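# Tilt a lidded plate to roll a ball onto a spot

## Task

Tilt the plate with the clear lid until the steel ball comes to rest on the printed spot, then set the plate back level so that no other loose object touches it or anything that tilts with it. It only counts if the result holds without the robot keeping things in place; at the end release everything and move the grippers away.

## Robot and tools

Robot: two five-joint xArm arms, left_arm and right_arm, each with a parallel gripper. Everything is in one scene frame: origin on the table top between the arms, +x out over the table, +z up, left_arm on the +y side. The names left and right are not image sides. Bases: left_arm at (-0.030, +0.423, 0) with quat_wxyz (+1.000, 0, 0, -0.026); right_arm at (-0.029, -0.268, 0) with quat_wxyz (+0.999, 0, 0, +0.045). Because of the five joints, an arm's fingers can only point within the vertical plane containing its waist axis and the gripper position, never sideways from it. A tilted gripper on a straight path often finishes held or off_target.

Gripper frame: fingers point along the gripper's +z and open and close along its y. end_effector_position is the spot between the closed finger pads, about 2 cm behind the tips. Tips reach about 10 mm further along +z as the fingers close.

A row is one flat list of 16 numbers covering both arms, always all 16 even if one arm stays still: left_arm x, y, z, qw, qx, qy, qz, opening, then the same 8 for right_arm. x, y, z is an absolute target for end_effector_position in metres in the scene frame. The quaternion is an absolute orientation target, w first. Opening is absolute, from -1 (closed) to +1 (fully open, 0.084 m). To keep an arm still, resend its full pose exactly as reported in the last result before it was meant to stop, along with the opening it should keep. Each control step, the commanded pose is clipped to within 70 mm and 16 degrees of the measured pose, so far targets may need several calls. Any target more than 0.6 m from that arm's last reported position along any gripper axis is refused and nothing is sent.

Tools:
execute_actions(actions, pictures): actions is a list holding at most one item. An empty list just returns the state. {"rows": [[16 numbers], ...], "steps": n} runs 1 to 15 rows, one per control step of 1/30 s. steps is at most 15 and defaults to 15; the last row repeats when there are fewer rows than steps. {"steps": n} without rows is a wait of up to 300 steps, counted from the previous result, so reply time counts toward it. pictures (boolean) toggles the camera images, which are on by default.
move(target, speed): target is one row of 16 numbers with absolute poses as above. Each gripper travels a straight line to its pose and both finish together, in 0.5 to 10 s; anything longer is cut off at 10 s. speed is in m/s from 0.002 to 0.5 (default 0.25), and turning is limited to twice that in rad/s. Openings are sent when the move starts. Paths do not avoid obstacles or the other arm, and grippers may lag, wander or overshoot speed near full reach. The result includes a move: line giving the ending (done, off_target, moving, held, fault), the limits that acted (paced = the pose was clipped; held = a check blocked some steps, after which the arm may move fast), and each gripper's distance from its pose.
wait(seconds): 0 to 10 s with no new command.
zoom_image(camera, region): camera is cam_head_left or cam_head_right (both 896x504). region is [x0, y0, x1, y1] in image pixels from the top-left, at most 504x504.
read_manual(section): licence text only.
finished_scene(scene): ends and grades scene 1 or 2. It cannot be undone.

Results: a state line for each arm with position (m), quaternion wxyz and velocities (m/s, rad/s). Reported positions can be off, more so at long reach. grip_measured is the actual finger opening on the command scale. To hold something, command clearly below grip_measured; a larger gap squeezes harder (about 24 N per pad at most). HELD marks steps where the command was partly or fully not sent. A pose unreachable line names an arm whose command the clearance check changed. Hand target is the pose the controller is currently driving toward. MOTOR HOT appears from 65 °C, and at 80 °C the arm brakes (OVER-TEMPERATURE FAULT). After a torque fault the arm backs off and pauses 10 s. Load limits in N m: waist 46, shoulder 46, elbow 27.6, wrist pitch 18.4, wrist roll 18.4. Joint ranges in rad: waist ±6.283, shoulder -2.059 to 2.094, elbow -3.927 to 0.192, wrist pitch -1.693 to 3.142, wrist roll ±6.283.

The camera calibration (K, distortion, T_world_to_cam) allows image points to be mapped to scene coordinates, to within a few degrees and millimetres.

Avoid: knocking anything off the table, arms hitting or pressing on each other, fast contacts, targets pushed deep past a contact, drops and slips, and long heavy holds that heat the motors. Random tugs or pushes may happen. The simulation keeps running while you reply, and longer text costs time. Finish with the plate level and the ball resting on the spot, then open the grippers and withdraw before calling finished_scene.

Each tool is called after "Call:" as name(argument=value, ...), one argument or row to a line, values as JSON.

## Session

Call:
execute_actions(
  actions=[],
)

Scene clock: 0.00 s of 4800.00 s.
left_arm: end_effector_position=(+0.2167, -0.3745, +0.1627) grip_measured=+1.00 end_effector_quat_wxyz=(+0.656, +0.633, -0.147, +0.384) end_effector_velocity=(-0.000, -0.000, +0.000) end_effector_angular_velocity=(-0.001, +0.000, -0.000) | right_arm: end_effector_position=(+0.7286, -0.3919, +0.1984) grip_measured=+1.00 end_effector_quat_wxyz=(+0.083, +0.812, -0.016, +0.577) end_effector_velocity=(-0.000, -0.001, -0.001) end_effector_angular_velocity=(-0.000, +0.001, -0.001)
Joint positions: left_arm=[-1.218  1.609 -2.502 -0.832 -0.813  0.084] | right_arm=[-0.251  0.773 -1.421 -0.598 -0.123  0.084]
Joint velocities: left_arm=[-0.    -0.    -0.     0.    -0.001  0.   ] | right_arm=[-0.001  0.001 -0.     0.    -0.     0.   ]
Hand target (left_arm): +0.217, -0.375, +0.163; +0.656, +0.633, -0.147, +0.384
Hand target (right_arm): +0.729, -0.392, +0.198; +0.083, +0.812, -0.016, +0.577

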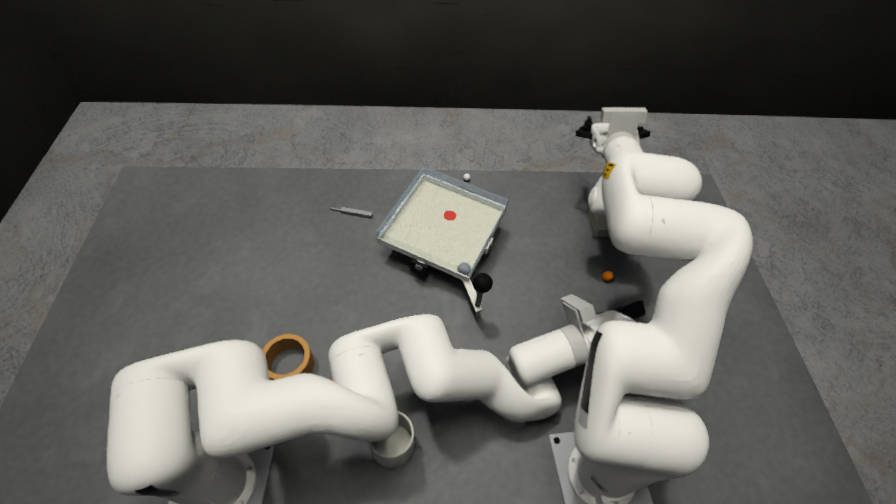

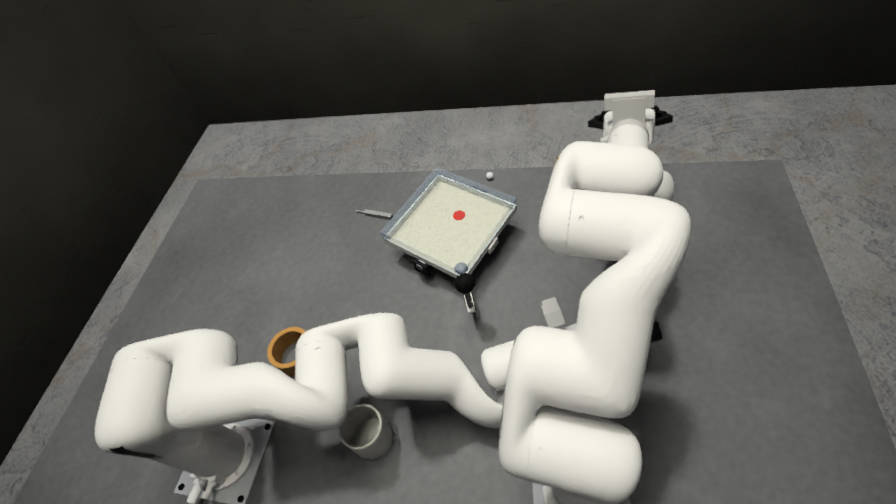

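Call:
zoom_image(
  camera="cam_head_left",
  region=[350, 150, 550, 330],
)

Call:
zoom_image(
  camera="cam_head_right",
  region=[350, 150, 550, 330],
)

Region (350, 150, 550, 330) of cam_head_left's 896x504 image, scaled by 2.520, with more detail than that image has; it fills the top 454 rows of this view, and the rest is white.

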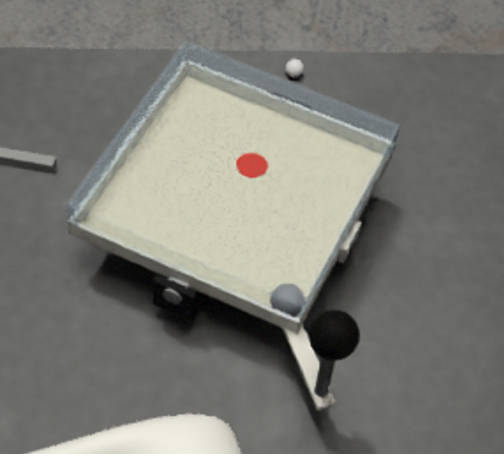

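Region (350, 150, 550, 330) of cam_head_right's 896x504 image, scaled by 2.520, with more detail than that image has; it fills the top 454 rows of this view, and the rest is white.

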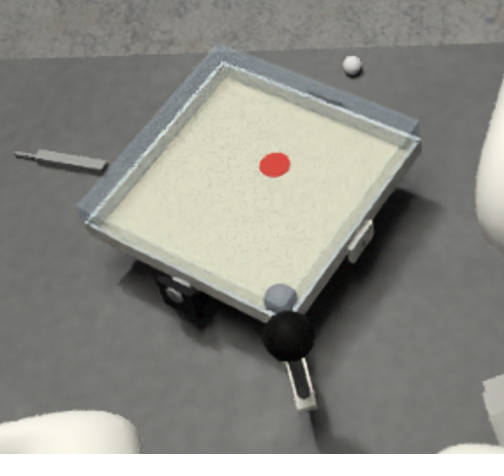

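Call:
move(
  target=[0.15,-0.12,0.27,0.55,0.72,-0.25,0.33,1,0.62,-0.40,0.40,0.083,0.812,-0.016,0.577,1],
)

Call:
move(
  target=[0.2,0.35,0.3,0,1,0,0,1,0.4,-0.3,0.35,0,0.95,0,0.3,1],
  speed=0.35,
)

Scene clock: 11.47 s of 4800.00 s.
left_arm: end_effector_position=(+0.1499, -0.1195, +0.2694) grip_measured=+1.00 end_effector_quat_wxyz=(+0.529, +0.734, -0.216, +0.368) end_effector_velocity=(-0.001, -0.001, +0.002) end_effector_angular_velocity=(+0.012, -0.002, -0.003) | right_arm: end_effector_position=(+0.6207, -0.4000, +0.4001) grip_measured=+1.00 end_effector_quat_wxyz=(+0.097, +0.812, -0.026, +0.575) end_effector_velocity=(+0.000, +0.000, -0.001) end_effector_angular_velocity=(-0.000, +0.002, +0.001)
Joint positions: left_arm=[-1.198  0.234 -0.591 -1.042 -0.677  0.084] | right_arm=[-0.29   0.085 -1.032 -0.298 -0.135  0.084]
Joint velocities: left_arm=[-0.002 -0.017  0.002  0.026  0.006  0.   ] | right_arm=[ 0.001  0.001  0.     0.    -0.    -0.   ]
Hand target (left_arm): +0.150, -0.120, +0.270; +0.528, +0.734, -0.216, +0.368
Hand target (right_arm): +0.621, -0.400, +0.400; +0.097, +0.812, -0.026, +0.575
Off the commanded pose (left_arm): 0.001 m, 6 deg.
Off the commanded pose (right_arm): 0.001 m, 2 deg.
After step 90, 6.30 s passed at rest.
move: off_target (left_arm); limits=paced

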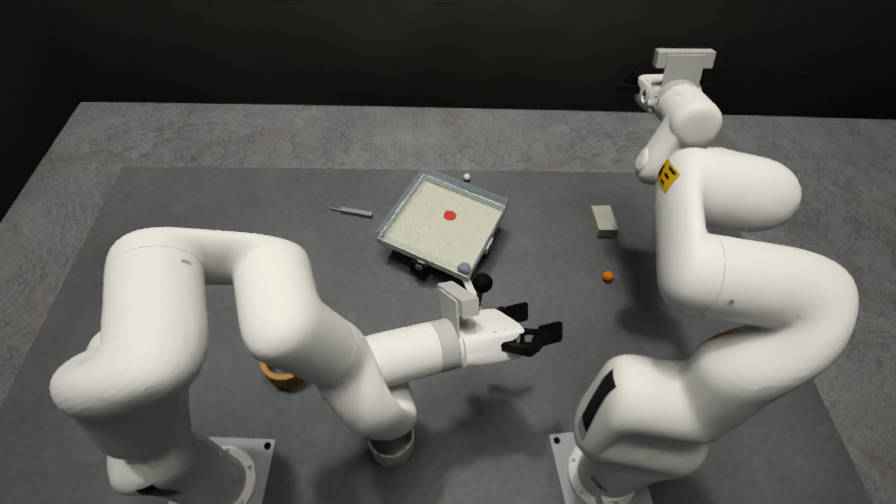

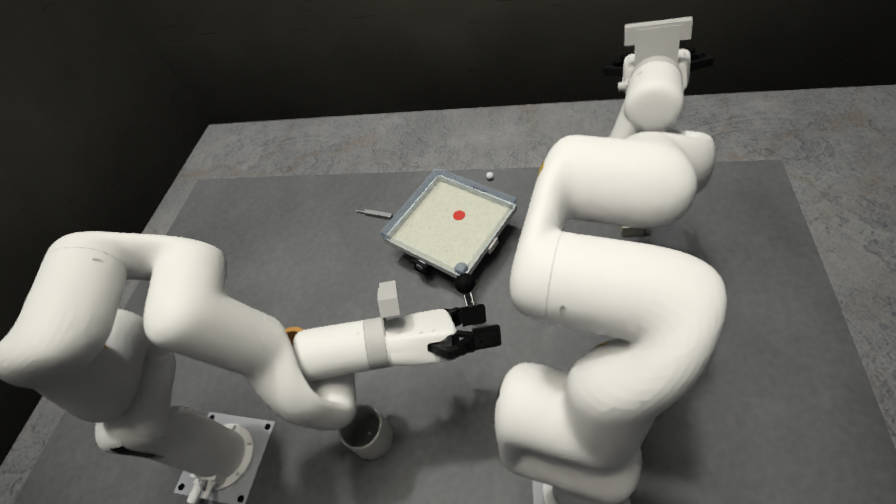

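Scene clock: 14.23 s of 4800.00 s.
left_arm: end_effector_position=(+0.2007, +0.3492, +0.2993) grip_measured=+1.00 end_effector_quat_wxyz=(-0.000, +1.000, -0.001, -0.000) end_effector_velocity=(+0.001, +0.002, +0.000) end_effector_angular_velocity=(+0.001, +0.005, +0.001) | right_arm: end_effector_position=(+0.3995, -0.3000, +0.3506) grip_measured=+1.00 end_effector_quat_wxyz=(+0.020, +0.954, -0.007, +0.300) end_effector_velocity=(-0.000, -0.000, +0.000) end_effector_angular_velocity=(-0.000, +0.000, -0.000)
Joint positions: left_arm=[-0.256 -0.856 -0.655  1.512 -0.306  0.084] | right_arm=[-0.164 -0.641 -0.668  0.699 -0.061  0.084]
Joint velocities: left_arm=[ 0.007  0.007 -0.004  0.002  0.007 -0.   ] | right_arm=[-0.001 -0.002 -0.     0.002 -0.     0.   ]
Hand target (left_arm): +0.201, +0.349, +0.299; -0.000, +1.000, -0.001, -0.000
Hand target (right_arm): +0.399, -0.300, +0.351; +0.020, +0.954, -0.006, +0.300
Off the commanded pose (left_arm): 0.001 m, 0 deg.
Off the commanded pose (right_arm): 0.001 m, 2 deg.
move: done

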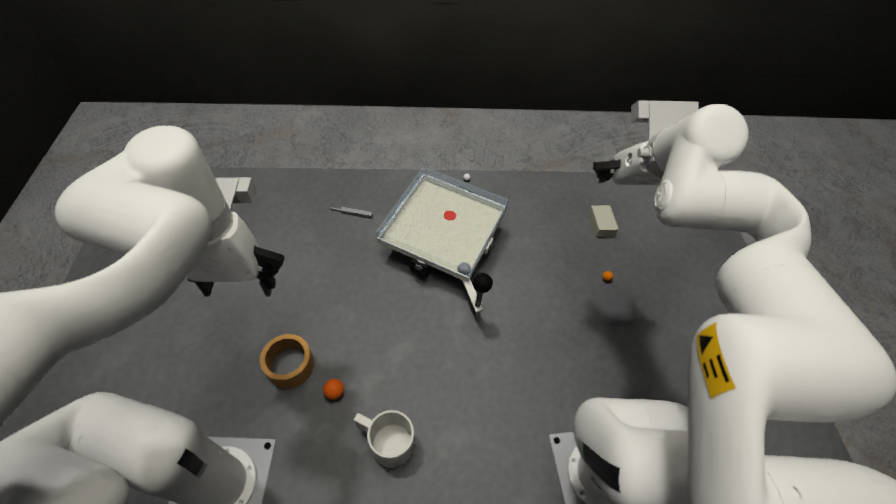

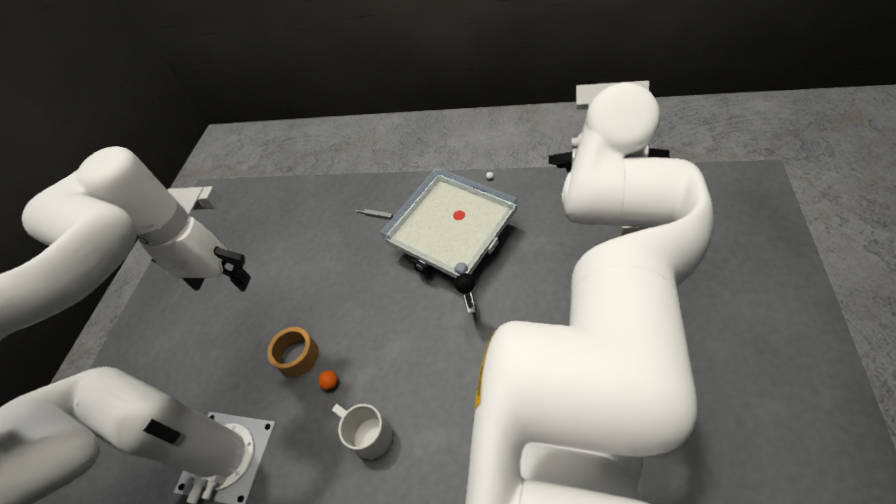

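Call:
move(
  target=[0.2,0.35,0.3,0,1,0,0,1,0.29,-0.088,0.175,-0.087,0.909,0.239,0.331,1],
)

Call:
move(
  target=[0.2,0.35,0.3,0,1,0,0,1,0.32,-0.071,0.132,-0.087,0.909,0.239,0.331,1],
  speed=0.06,
)

Call:
zoom_image(
  camera="cam_head_left",
  region=[350, 150, 550, 330],
)

Scene clock: 18.93 s of 4800.00 s.
left_arm: end_effector_position=(+0.2000, +0.3500, +0.3000) grip_measured=+1.00 end_effector_quat_wxyz=(+0.000, +1.000, -0.000, -0.000) end_effector_velocity=(-0.000, -0.000, -0.000) end_effector_angular_velocity=(+0.000, +0.001, -0.000) | right_arm: end_effector_position=(+0.2893, -0.0889, +0.1755) grip_measured=+1.00 end_effector_quat_wxyz=(-0.086, +0.909, +0.240, +0.330) end_effector_velocity=(-0.000, +0.001, -0.002) end_effector_angular_velocity=(+0.000, -0.000, +0.003)
Joint positions: left_arm=[-0.253 -0.86  -0.655  1.515 -0.305  0.084] | right_arm=[ 0.423 -0.705 -0.042  0.05  -0.003  0.084]
Joint velocities: left_arm=[-0.     0.001  0.    -0.    -0.    -0.   ] | right_arm=[ 0.004  0.015  0.    -0.016  0.    -0.   ]
Hand target (left_arm): +0.200, +0.350, +0.300; +0.000, +1.000, +0.000, -0.000
Hand target (right_arm): +0.289, -0.089, +0.175; -0.086, +0.909, +0.240, +0.330
Off the commanded pose (left_arm): 0.000 m, 0 deg.
Off the commanded pose (right_arm): 0.001 m, 0 deg.
move: done

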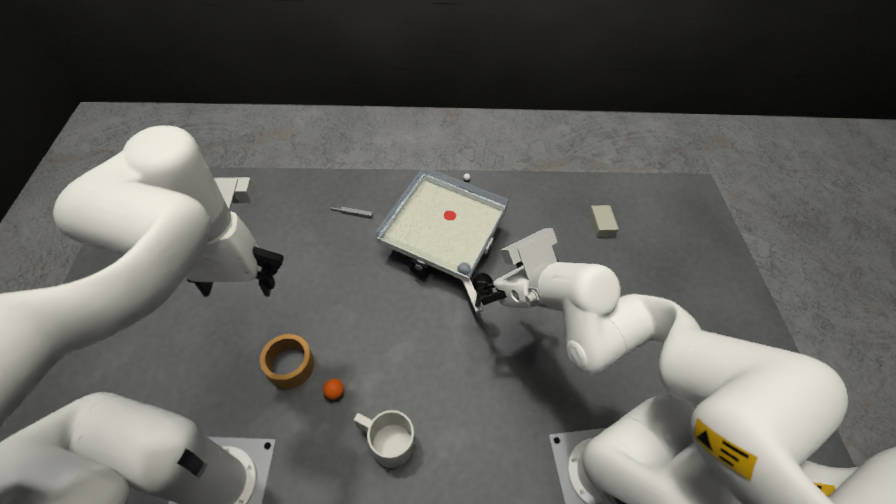

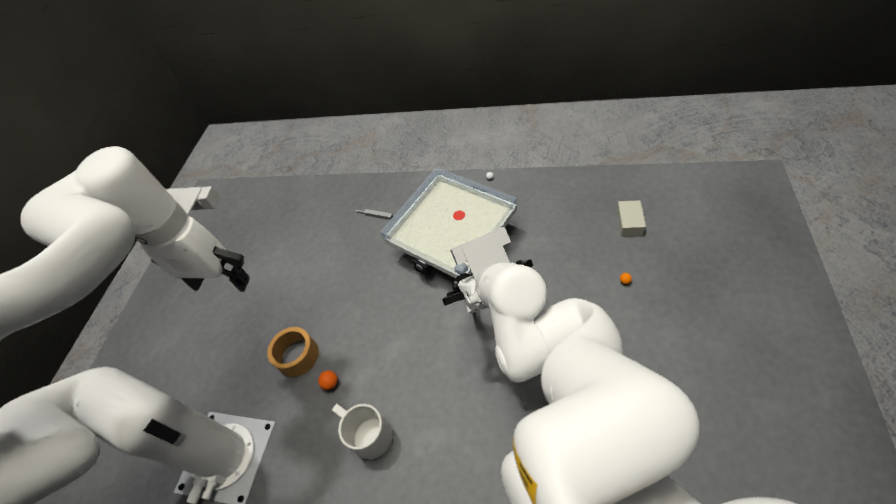

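Scene clock: 20.27 s of 4800.00 s.
left_arm: end_effector_position=(+0.2000, +0.3500, +0.3000) grip_measured=+1.00 end_effector_quat_wxyz=(+0.000, +1.000, -0.000, -0.000) end_effector_velocity=(-0.000, -0.000, +0.000) end_effector_angular_velocity=(+0.000, +0.001, -0.000) | right_arm: end_effector_position=(+0.3193, -0.0715, +0.1316) grip_measured=+1.00 end_effector_quat_wxyz=(-0.087, +0.909, +0.239, +0.330) end_effector_velocity=(+0.001, +0.002, +0.000) end_effector_angular_velocity=(+0.003, -0.004, +0.001)
Joint positions: left_arm=[-0.253 -0.86  -0.655  1.515 -0.305  0.084] | right_arm=[ 0.424 -0.299 -0.131 -0.266 -0.     0.084]
Joint velocities: left_arm=[-0.001  0.    -0.     0.001 -0.001 -0.   ] | right_arm=[ 0.002  0.011 -0.005 -0.011  0.001  0.   ]
Hand target (left_arm): +0.200, +0.350, +0.300; +0.000, +1.000, -0.000, -0.000
Hand target (right_arm): +0.320, -0.071, +0.132; -0.087, +0.909, +0.239, +0.331
Off the commanded pose (left_arm): 0.000 m, 0 deg.
Off the commanded pose (right_arm): 0.001 m, 0 deg.
move: done

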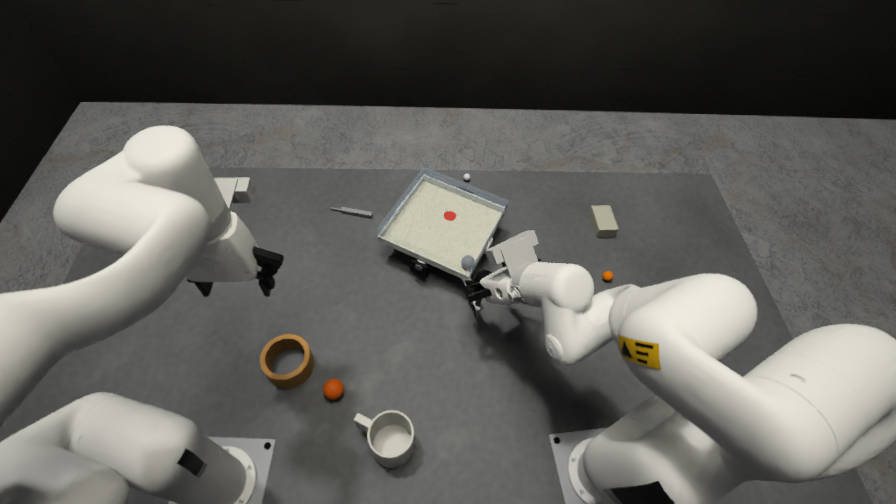

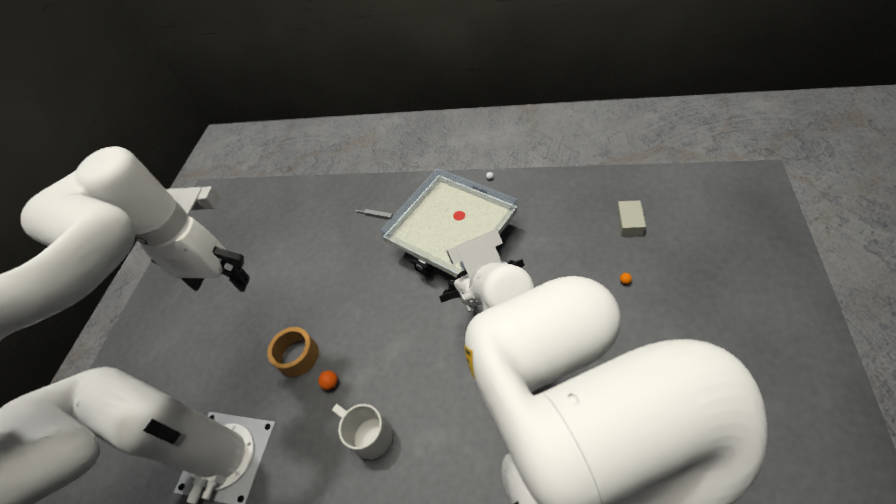

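Region (350, 150, 550, 330) of cam_head_left's 896x504 image, scaled by 2.520, with more detail than that image has; it fills the top 454 rows of this view, and the rest is white.

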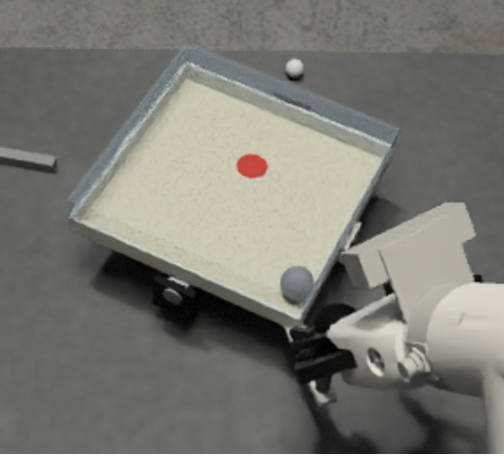

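Call:
move(
  target=[0.2,0.35,0.3,0,1,0,0,1,0.302,-0.058,0.145,-0.095,0.903,0.262,0.329,1],
  speed=0.03,
)

Call:
zoom_image(
  camera="cam_head_left",
  region=[350, 150, 550, 330],
)

Scene clock: 25.17 s of 4800.00 s.
left_arm: end_effector_position=(+0.2000, +0.3500, +0.3000) grip_measured=+1.00 end_effector_quat_wxyz=(+0.000, +1.000, +0.000, -0.000) end_effector_velocity=(-0.000, -0.000, +0.000) end_effector_angular_velocity=(-0.000, -0.000, -0.001) | right_arm: end_effector_position=(+0.3022, -0.0582, +0.1449) grip_measured=+1.00 end_effector_quat_wxyz=(-0.095, +0.902, +0.262, +0.329) end_effector_velocity=(-0.001, +0.001, +0.001) end_effector_angular_velocity=(-0.000, +0.001, +0.002)
Joint positions: left_arm=[-0.253 -0.86  -0.655  1.515 -0.305  0.084] | right_arm=[ 0.475 -0.403 -0.107 -0.188 -0.     0.084]
Joint velocities: left_arm=[-0.001 -0.001  0.     0.     0.001 -0.   ] | right_arm=[ 0.003 -0.006  0.001  0.006  0.    -0.   ]
Hand target (left_arm): +0.200, +0.350, +0.300; +0.000, +1.000, -0.000, -0.000
Hand target (right_arm): +0.302, -0.058, +0.145; -0.095, +0.902, +0.262, +0.329
Off the commanded pose (left_arm): 0.000 m, 0 deg.
Off the commanded pose (right_arm): 0.000 m, 0 deg.
move: done

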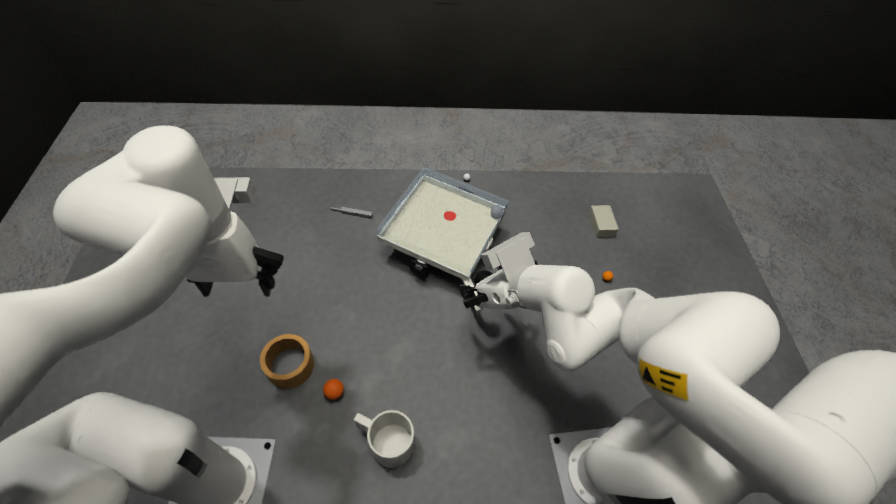

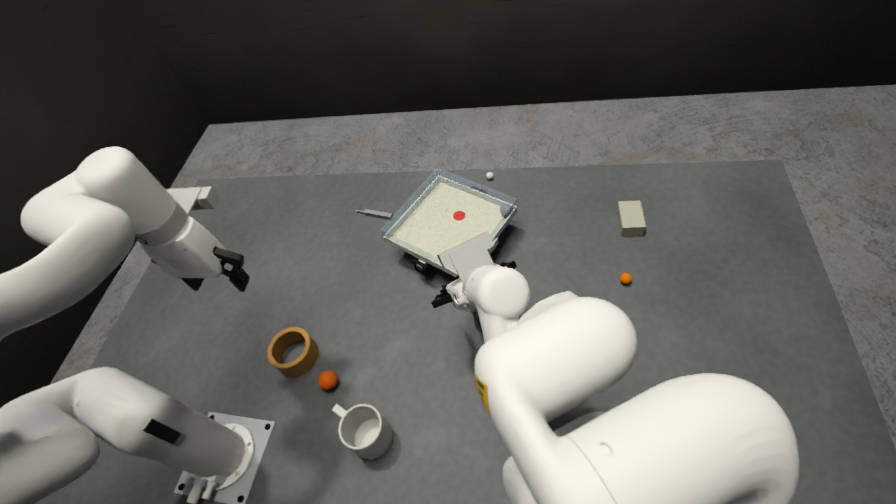

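Region (350, 150, 550, 330) of cam_head_left's 896x504 image, scaled by 2.520, with more detail than that image has; it fills the top 454 rows of this view, and the rest is white.

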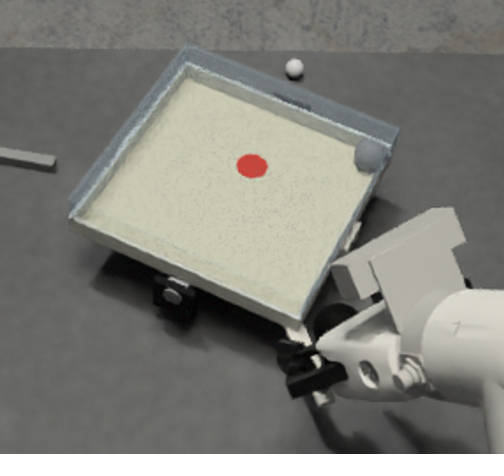

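Call:
move(
  target=[0.2,0.35,0.3,0,1,0,0,1,0.308,-0.058,0.152,-0.095,0.903,0.262,0.329,0.2],
  speed=0.02,
)

Call:
move(
  target=[0.2,0.35,0.3,0,1,0,0,1,0.308,-0.058,0.152,-0.095,0.903,0.262,0.329,-0.3],
)

Call:
zoom_image(
  camera="cam_head_left",
  region=[350, 150, 550, 330],
)

Scene clock: 28.30 s of 4800.00 s.
left_arm: end_effector_position=(+0.2000, +0.3500, +0.3000) grip_measured=+1.00 end_effector_quat_wxyz=(+0.000, +1.000, +0.000, -0.000) end_effector_velocity=(-0.000, -0.000, +0.000) end_effector_angular_velocity=(-0.000, -0.000, -0.000) | right_arm: end_effector_position=(+0.3079, -0.0579, +0.1519) grip_measured=+0.19 end_effector_quat_wxyz=(-0.093, +0.903, +0.261, +0.329) end_effector_velocity=(-0.000, +0.001, -0.000) end_effector_angular_velocity=(-0.003, +0.003, +0.002)
Joint positions: left_arm=[-0.253 -0.86  -0.655  1.515 -0.305  0.084] | right_arm=[ 0.468 -0.415 -0.128 -0.156 -0.006  0.052]
Joint velocities: left_arm=[-0.    -0.001 -0.     0.    -0.     0.   ] | right_arm=[ 0.002  0.    -0.003  0.007 -0.001 -0.   ]
Hand target (left_arm): +0.200, +0.350, +0.300; +0.000, +1.000, -0.000, -0.000
Hand target (right_arm): +0.308, -0.058, +0.152; -0.093, +0.903, +0.261, +0.329
Off the commanded pose (left_arm): 0.000 m, 0 deg.
Off the commanded pose (right_arm): 0.000 m, 0 deg.
move: done

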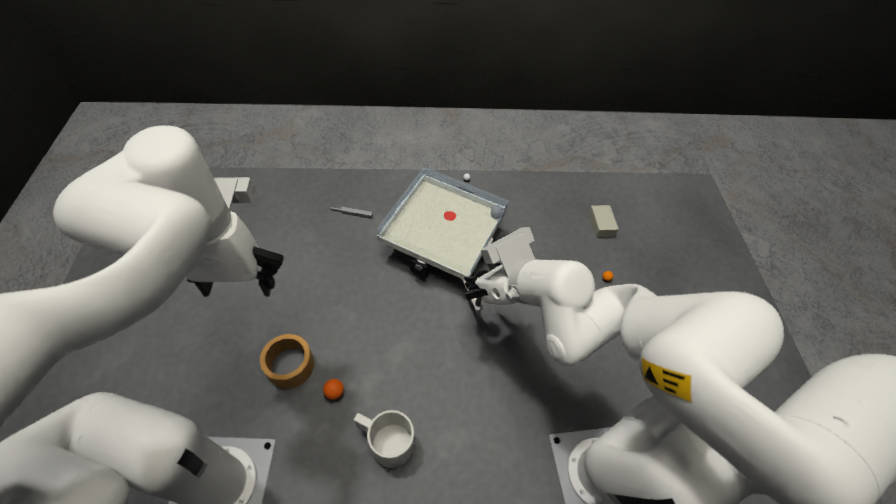

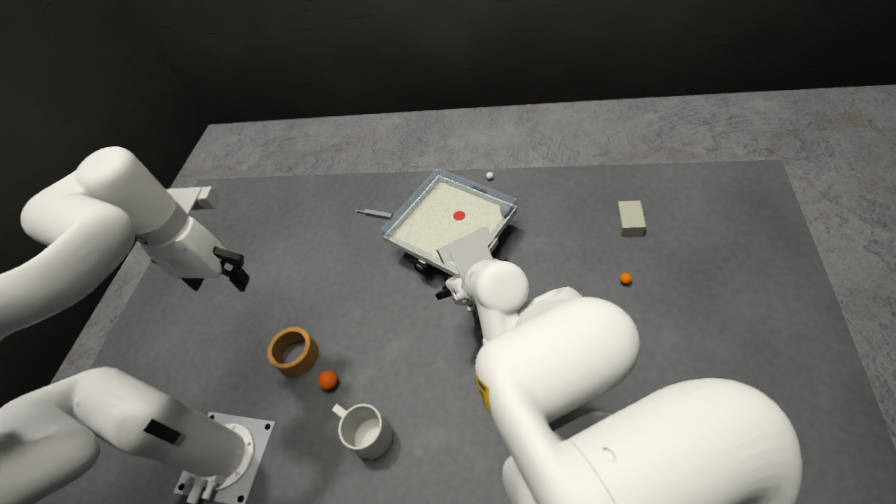

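Scene clock: 29.03 s of 4800.00 s.
left_arm: end_effector_position=(+0.2000, +0.3500, +0.3000) grip_measured=+1.00 end_effector_quat_wxyz=(+0.000, +1.000, -0.000, -0.000) end_effector_velocity=(+0.000, -0.000, +0.000) end_effector_angular_velocity=(-0.000, -0.001, -0.000) | right_arm: end_effector_position=(+0.3071, -0.0565, +0.1520) grip_measured=-0.07 end_effector_quat_wxyz=(-0.094, +0.902, +0.263, +0.329) end_effector_velocity=(+0.000, -0.001, -0.000) end_effector_angular_velocity=(-0.001, +0.000, -0.001)
Joint positions: left_arm=[-0.253 -0.86  -0.655  1.515 -0.305  0.084] | right_arm=[ 0.472 -0.415 -0.128 -0.156 -0.006  0.041]
Joint velocities: left_arm=[-0. -0.  0. -0.  0.  0.] | right_arm=[-0.002  0.     0.     0.    -0.001  0.001]
Hand target (left_arm): +0.200, +0.350, +0.300; +0.000, +1.000, +0.000, -0.000
Hand target (right_arm): +0.308, -0.058, +0.152; -0.093, +0.903, +0.261, +0.329
Off the commanded pose (left_arm): 0.000 m, 0 deg.
Off the commanded pose (right_arm): 0.002 m, 0 deg.
move: done

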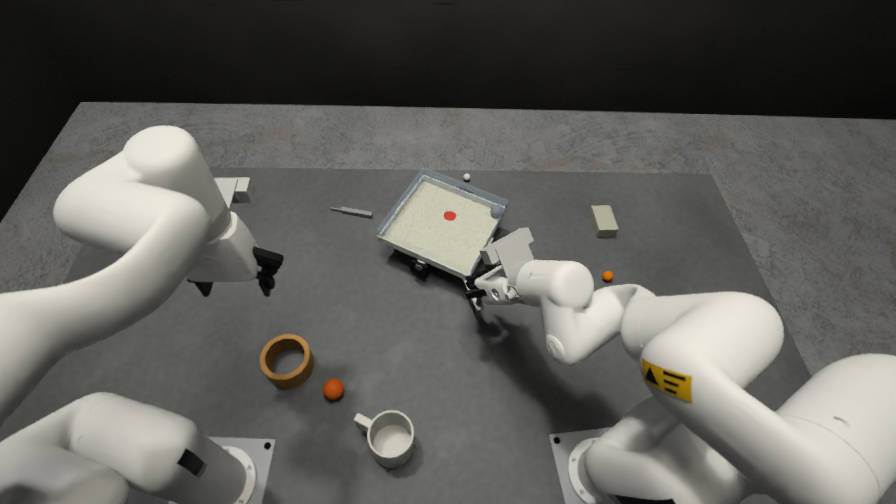

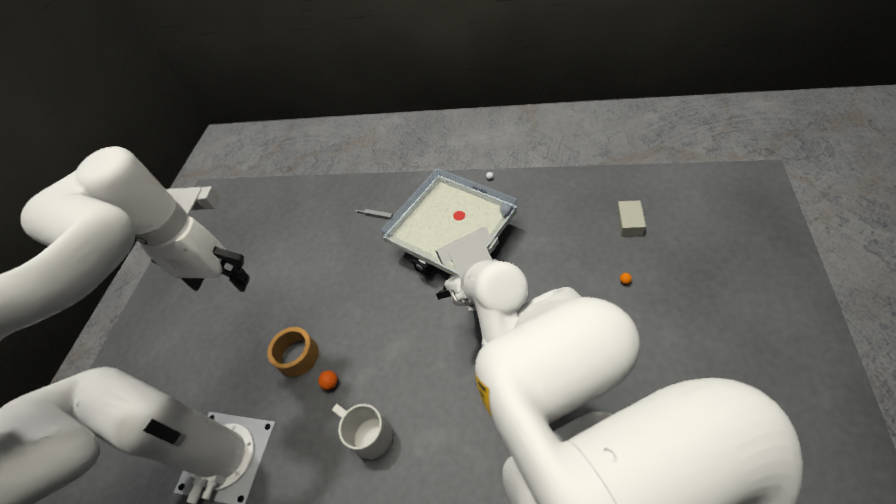

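Region (350, 150, 550, 330) of cam_head_left's 896x504 image, scaled by 2.520, with more detail than that image has; it fills the top 454 rows of this view, and the rest is white.

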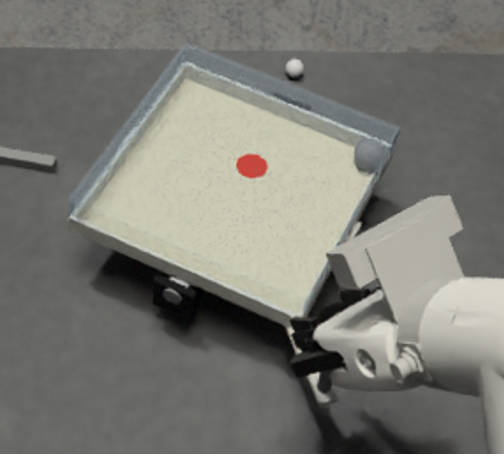

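Call:
move(
  target=[0.2,0.35,0.3,0,1,0,0,1,0.306,-0.0525,0.152,-0.095,0.903,0.262,0.329,-0.3],
  speed=0.01,
)

Call:
move(
  target=[0.2,0.35,0.3,0,1,0,0,1,0.3055,-0.0505,0.152,-0.095,0.903,0.262,0.329,-0.3],
  speed=0.003,
)

Call:
move(
  target=[0.2,0.35,0.3,0,1,0,0,1,0.305,-0.0485,0.152,-0.095,0.903,0.262,0.329,-0.3],
  speed=0.003,
)

Call:
zoom_image(
  camera="cam_head_left",
  region=[350, 150, 550, 330],
)

Scene clock: 34.40 s of 4800.00 s.
left_arm: end_effector_position=(+0.2000, +0.3500, +0.3000) grip_measured=+1.00 end_effector_quat_wxyz=(+0.000, +1.000, +0.000, -0.000) end_effector_velocity=(-0.000, +0.000, -0.000) end_effector_angular_velocity=(+0.001, +0.002, -0.001) | right_arm: end_effector_position=(+0.3063, -0.0536, +0.1517) grip_measured=-0.12 end_effector_quat_wxyz=(-0.097, +0.903, +0.262, +0.328) end_effector_velocity=(-0.000, +0.001, +0.001) end_effector_angular_velocity=(+0.003, -0.001, +0.000)
Joint positions: left_arm=[-0.253 -0.86  -0.655  1.515 -0.305  0.084] | right_arm=[ 0.479 -0.409 -0.131 -0.157  0.004  0.039]
Joint velocities: left_arm=[ 0.     0.001 -0.     0.001  0.001  0.   ] | right_arm=[ 0.003  0.    -0.001 -0.001  0.004  0.   ]
Hand target (left_arm): +0.200, +0.350, +0.300; +0.000, +1.000, -0.000, -0.000
Hand target (right_arm): +0.306, -0.053, +0.152; -0.097, +0.902, +0.263, +0.328
Off the commanded pose (left_arm): 0.000 m, 0 deg.
Off the commanded pose (right_arm): 0.001 m, 0 deg.
After step 90, 1.67 s passed at rest.
move: done

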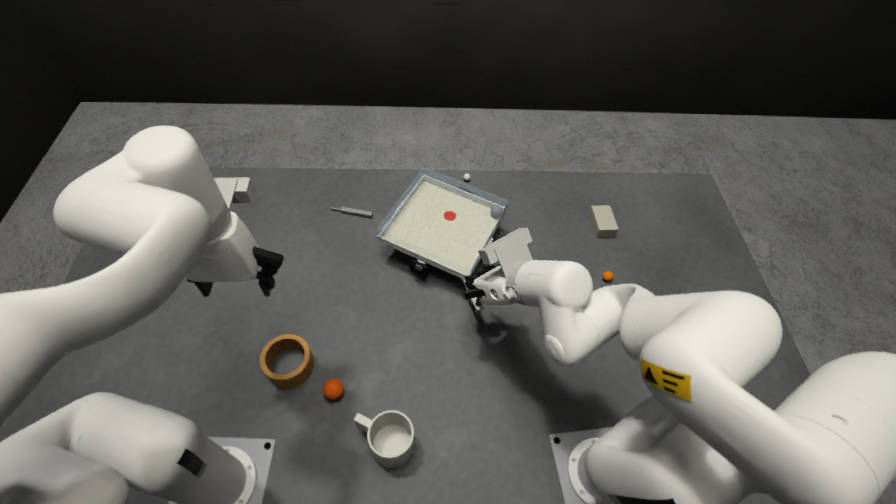

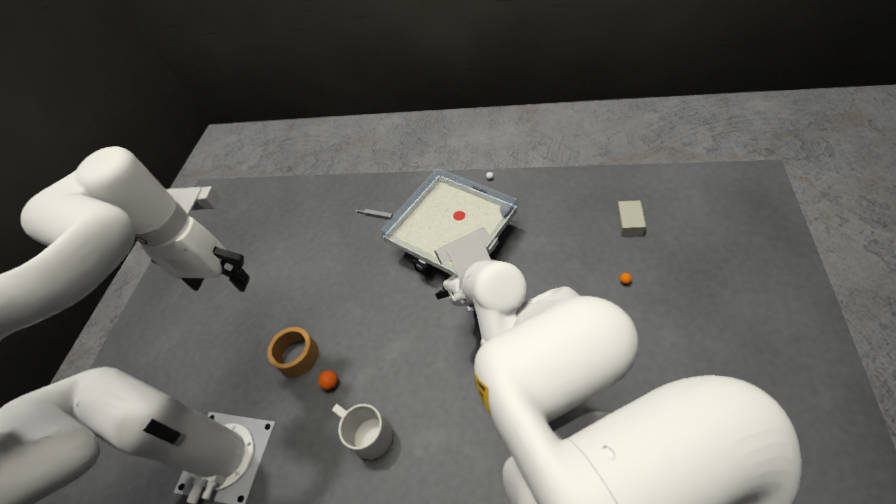

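Scene clock: 35.67 s of 4800.00 s.
left_arm: end_effector_position=(+0.2000, +0.3500, +0.3000) grip_measured=+1.00 end_effector_quat_wxyz=(+0.000, +1.000, -0.000, -0.000) end_effector_velocity=(+0.000, -0.000, +0.000) end_effector_angular_velocity=(-0.000, -0.001, +0.000) | right_arm: end_effector_position=(+0.3058, -0.0509, +0.1520) grip_measured=-0.12 end_effector_quat_wxyz=(-0.098, +0.902, +0.263, +0.328) end_effector_velocity=(+0.000, +0.002, +0.001) end_effector_angular_velocity=(+0.002, -0.002, +0.002)
Joint positions: left_arm=[-0.253 -0.86  -0.655  1.515 -0.305  0.084] | right_arm=[ 0.485 -0.406 -0.135 -0.158  0.008  0.039]
Joint velocities: left_arm=[-0.001  0.    -0.    -0.001 -0.001  0.   ] | right_arm=[ 0.003  0.001 -0.002 -0.001  0.001  0.   ]
Hand target (left_arm): +0.200, +0.350, +0.300; +0.000, +1.000, +0.000, -0.000
Hand target (right_arm): +0.306, -0.051, +0.152; -0.098, +0.902, +0.263, +0.328
Off the commanded pose (left_arm): 0.000 m, 0 deg.
Off the commanded pose (right_arm): 0.000 m, 0 deg.
move: done

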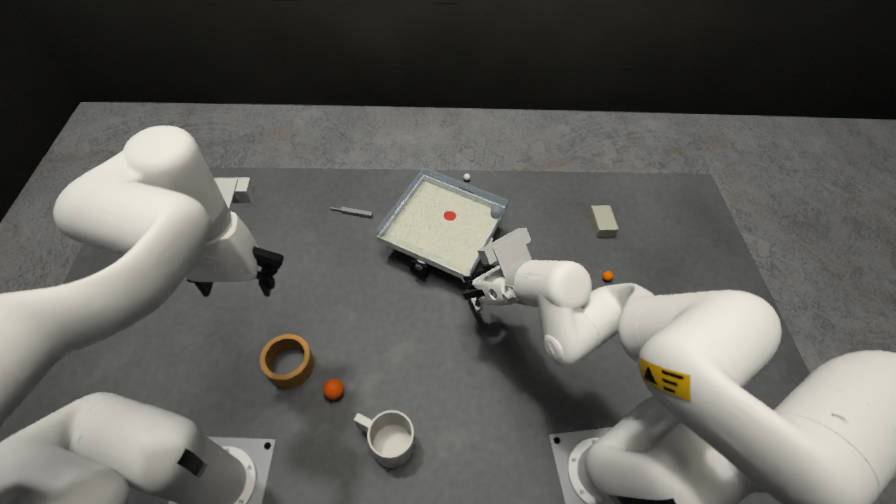

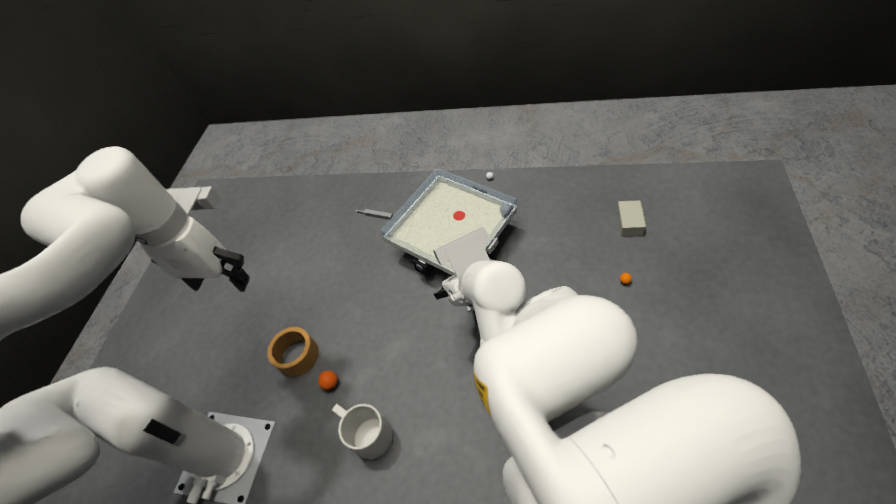

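Scene clock: 37.13 s of 4800.00 s.
left_arm: end_effector_position=(+0.2000, +0.3500, +0.3000) grip_measured=+1.00 end_effector_quat_wxyz=(+0.000, +1.000, +0.000, -0.000) end_effector_velocity=(+0.000, +0.000, -0.000) end_effector_angular_velocity=(+0.000, +0.000, +0.002) | right_arm: end_effector_position=(+0.3053, -0.0487, +0.1521) grip_measured=-0.12 end_effector_quat_wxyz=(-0.100, +0.902, +0.264, +0.327) end_effector_velocity=(-0.001, +0.001, -0.000) end_effector_angular_velocity=(+0.000, +0.000, +0.002)
Joint positions: left_arm=[-0.253 -0.86  -0.655  1.515 -0.305  0.084] | right_arm=[ 0.491 -0.403 -0.137 -0.159  0.012  0.039]
Joint velocities: left_arm=[ 0.     0.     0.    -0.    -0.001 -0.   ] | right_arm=[ 0.002  0.     0.    -0.     0.001  0.   ]
Hand target (left_arm): +0.200, +0.350, +0.300; +0.000, +1.000, -0.000, -0.000
Hand target (right_arm): +0.305, -0.049, +0.152; -0.100, +0.902, +0.264, +0.327
Off the commanded pose (left_arm): 0.000 m, 0 deg.
Off the commanded pose (right_arm): 0.000 m, 1 deg.
move: done

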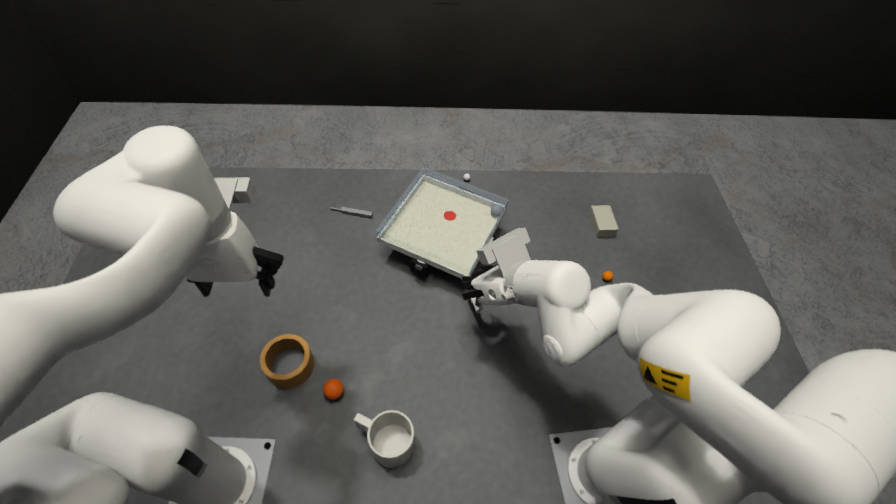

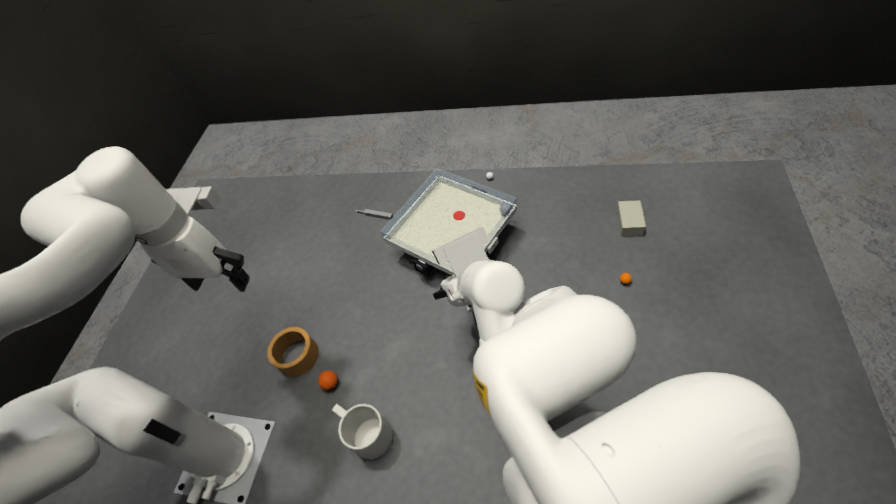

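Region (350, 150, 550, 330) of cam_head_left's 896x504 image, scaled by 2.520, with more detail than that image has; it fills the top 454 rows of this view, and the rest is white.

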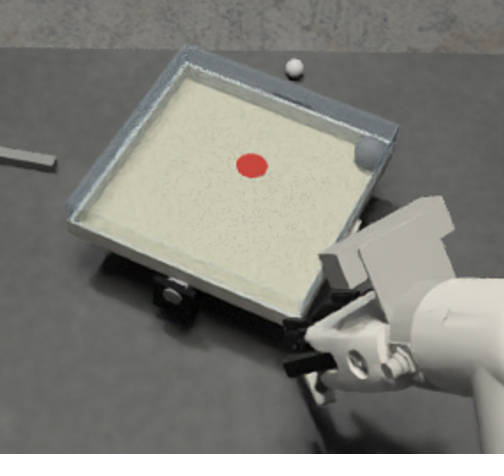

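Call:
move(
  target=[0.2,0.35,0.3,0,1,0,0,1,0.3045,-0.0465,0.152,-0.095,0.903,0.262,0.329,-0.3],
  speed=0.003,
)

Call:
wait(
  seconds=0.7,
)

Scene clock: 40.53 s of 4800.00 s.
left_arm: end_effector_position=(+0.2000, +0.3500, +0.3000) grip_measured=+1.00 end_effector_quat_wxyz=(+0.000, +1.000, +0.000, -0.000) end_effector_velocity=(+0.000, -0.000, +0.000) end_effector_angular_velocity=(-0.000, -0.000, -0.000) | right_arm: end_effector_position=(+0.3046, -0.0467, +0.1520) grip_measured=-0.12 end_effector_quat_wxyz=(-0.101, +0.902, +0.264, +0.327) end_effector_velocity=(-0.000, +0.001, +0.000) end_effector_angular_velocity=(-0.000, -0.001, +0.002)
Joint positions: left_arm=[-0.253 -0.86  -0.655  1.515 -0.305  0.084] | right_arm=[ 0.496 -0.4   -0.139 -0.159  0.015  0.039]
Joint velocities: left_arm=[-0. -0.  0. -0. -0. -0.] | right_arm=[ 0.002 -0.    -0.     0.    -0.001 -0.   ]
Hand target (left_arm): +0.200, +0.350, +0.300; +0.000, +1.000, -0.000, -0.000
Hand target (right_arm): +0.305, -0.047, +0.152; -0.101, +0.902, +0.264, +0.327
Off the commanded pose (left_arm): 0.000 m, 0 deg.
Off the commanded pose (right_arm): 0.000 m, 1 deg.
move: done

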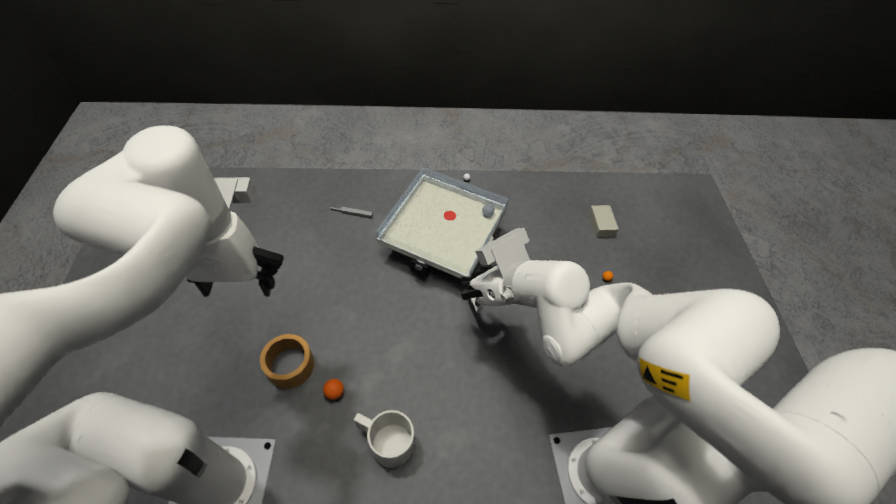

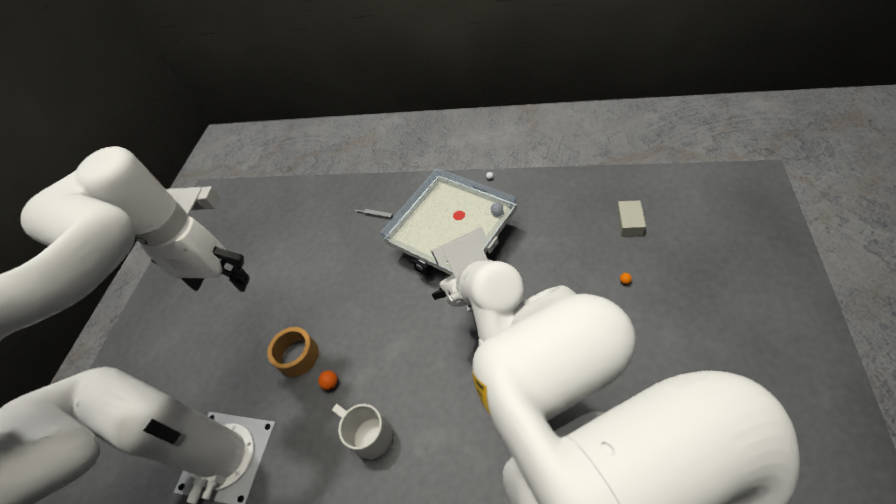

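Scene clock: 41.23 s of 4800.00 s.
left_arm: end_effector_position=(+0.2000, +0.3500, +0.3000) grip_measured=+1.00 end_effector_quat_wxyz=(+0.000, +1.000, +0.000, -0.000) end_effector_velocity=(-0.000, +0.000, +0.000) end_effector_angular_velocity=(+0.000, +0.000, +0.000) | right_arm: end_effector_position=(+0.3047, -0.0467, +0.1520) grip_measured=-0.12 end_effector_quat_wxyz=(-0.101, +0.902, +0.264, +0.327) end_effector_velocity=(+0.000, -0.001, -0.000) end_effector_angular_velocity=(-0.000, +0.000, -0.001)
Joint positions: left_arm=[-0.253 -0.86  -0.655  1.515 -0.305  0.084] | right_arm=[ 0.496 -0.4   -0.139 -0.159  0.015  0.039]
Joint velocities: left_arm=[ 0.001 -0.001  0.     0.001  0.001  0.   ] | right_arm=[-0.001 -0.     0.001  0.    -0.     0.   ]
Hand target (left_arm): +0.200, +0.350, +0.300; +0.000, +1.000, -0.000, -0.000
Hand target (right_arm): +0.305, -0.047, +0.152; -0.101, +0.902, +0.264, +0.327
Off the commanded pose (left_arm): 0.000 m, 0 deg.
Off the commanded pose (right_arm): 0.000 m, 1 deg.
Steps of this call (steps 1 to 21: nothing new was sent). Readings (end_effector_position):
1: left_arm (+0.2000, +0.3500, +0.3000) | right_arm (+0.3046, -0.0467, +0.1520)
2: left_arm (+0.2000, +0.3500, +0.3000) | right_arm (+0.3046, -0.0467, +0.1520)
4: left_arm (+0.2000, +0.3500, +0.3000) | right_arm (+0.3046, -0.0467, +0.1520)
8: left_arm (+0.2000, +0.3500, +0.3000) | right_arm (+0.3047, -0.0467, +0.1521)
21: the state above

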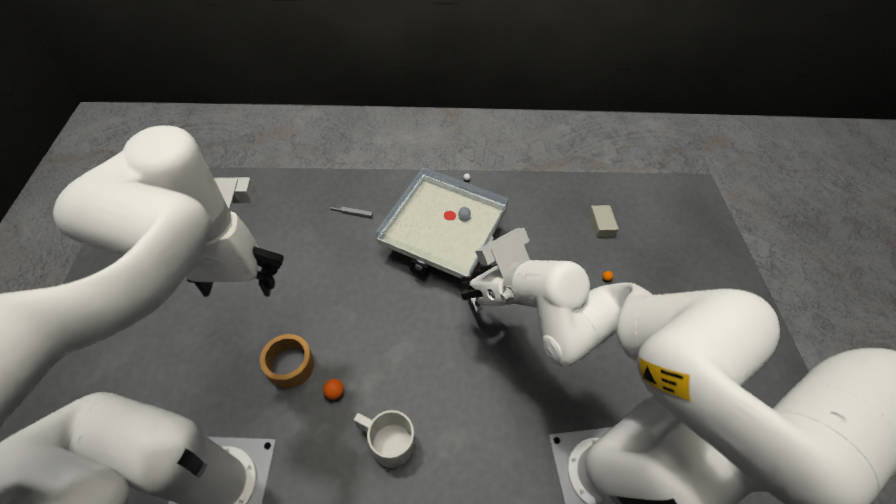

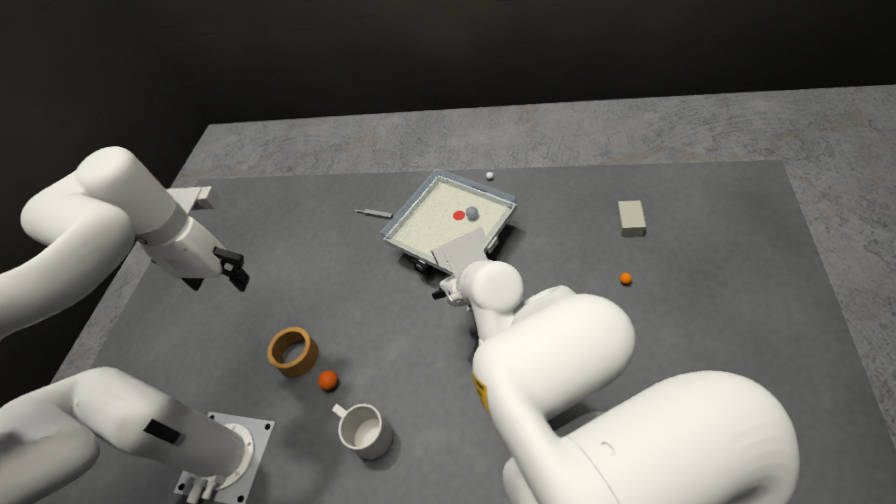

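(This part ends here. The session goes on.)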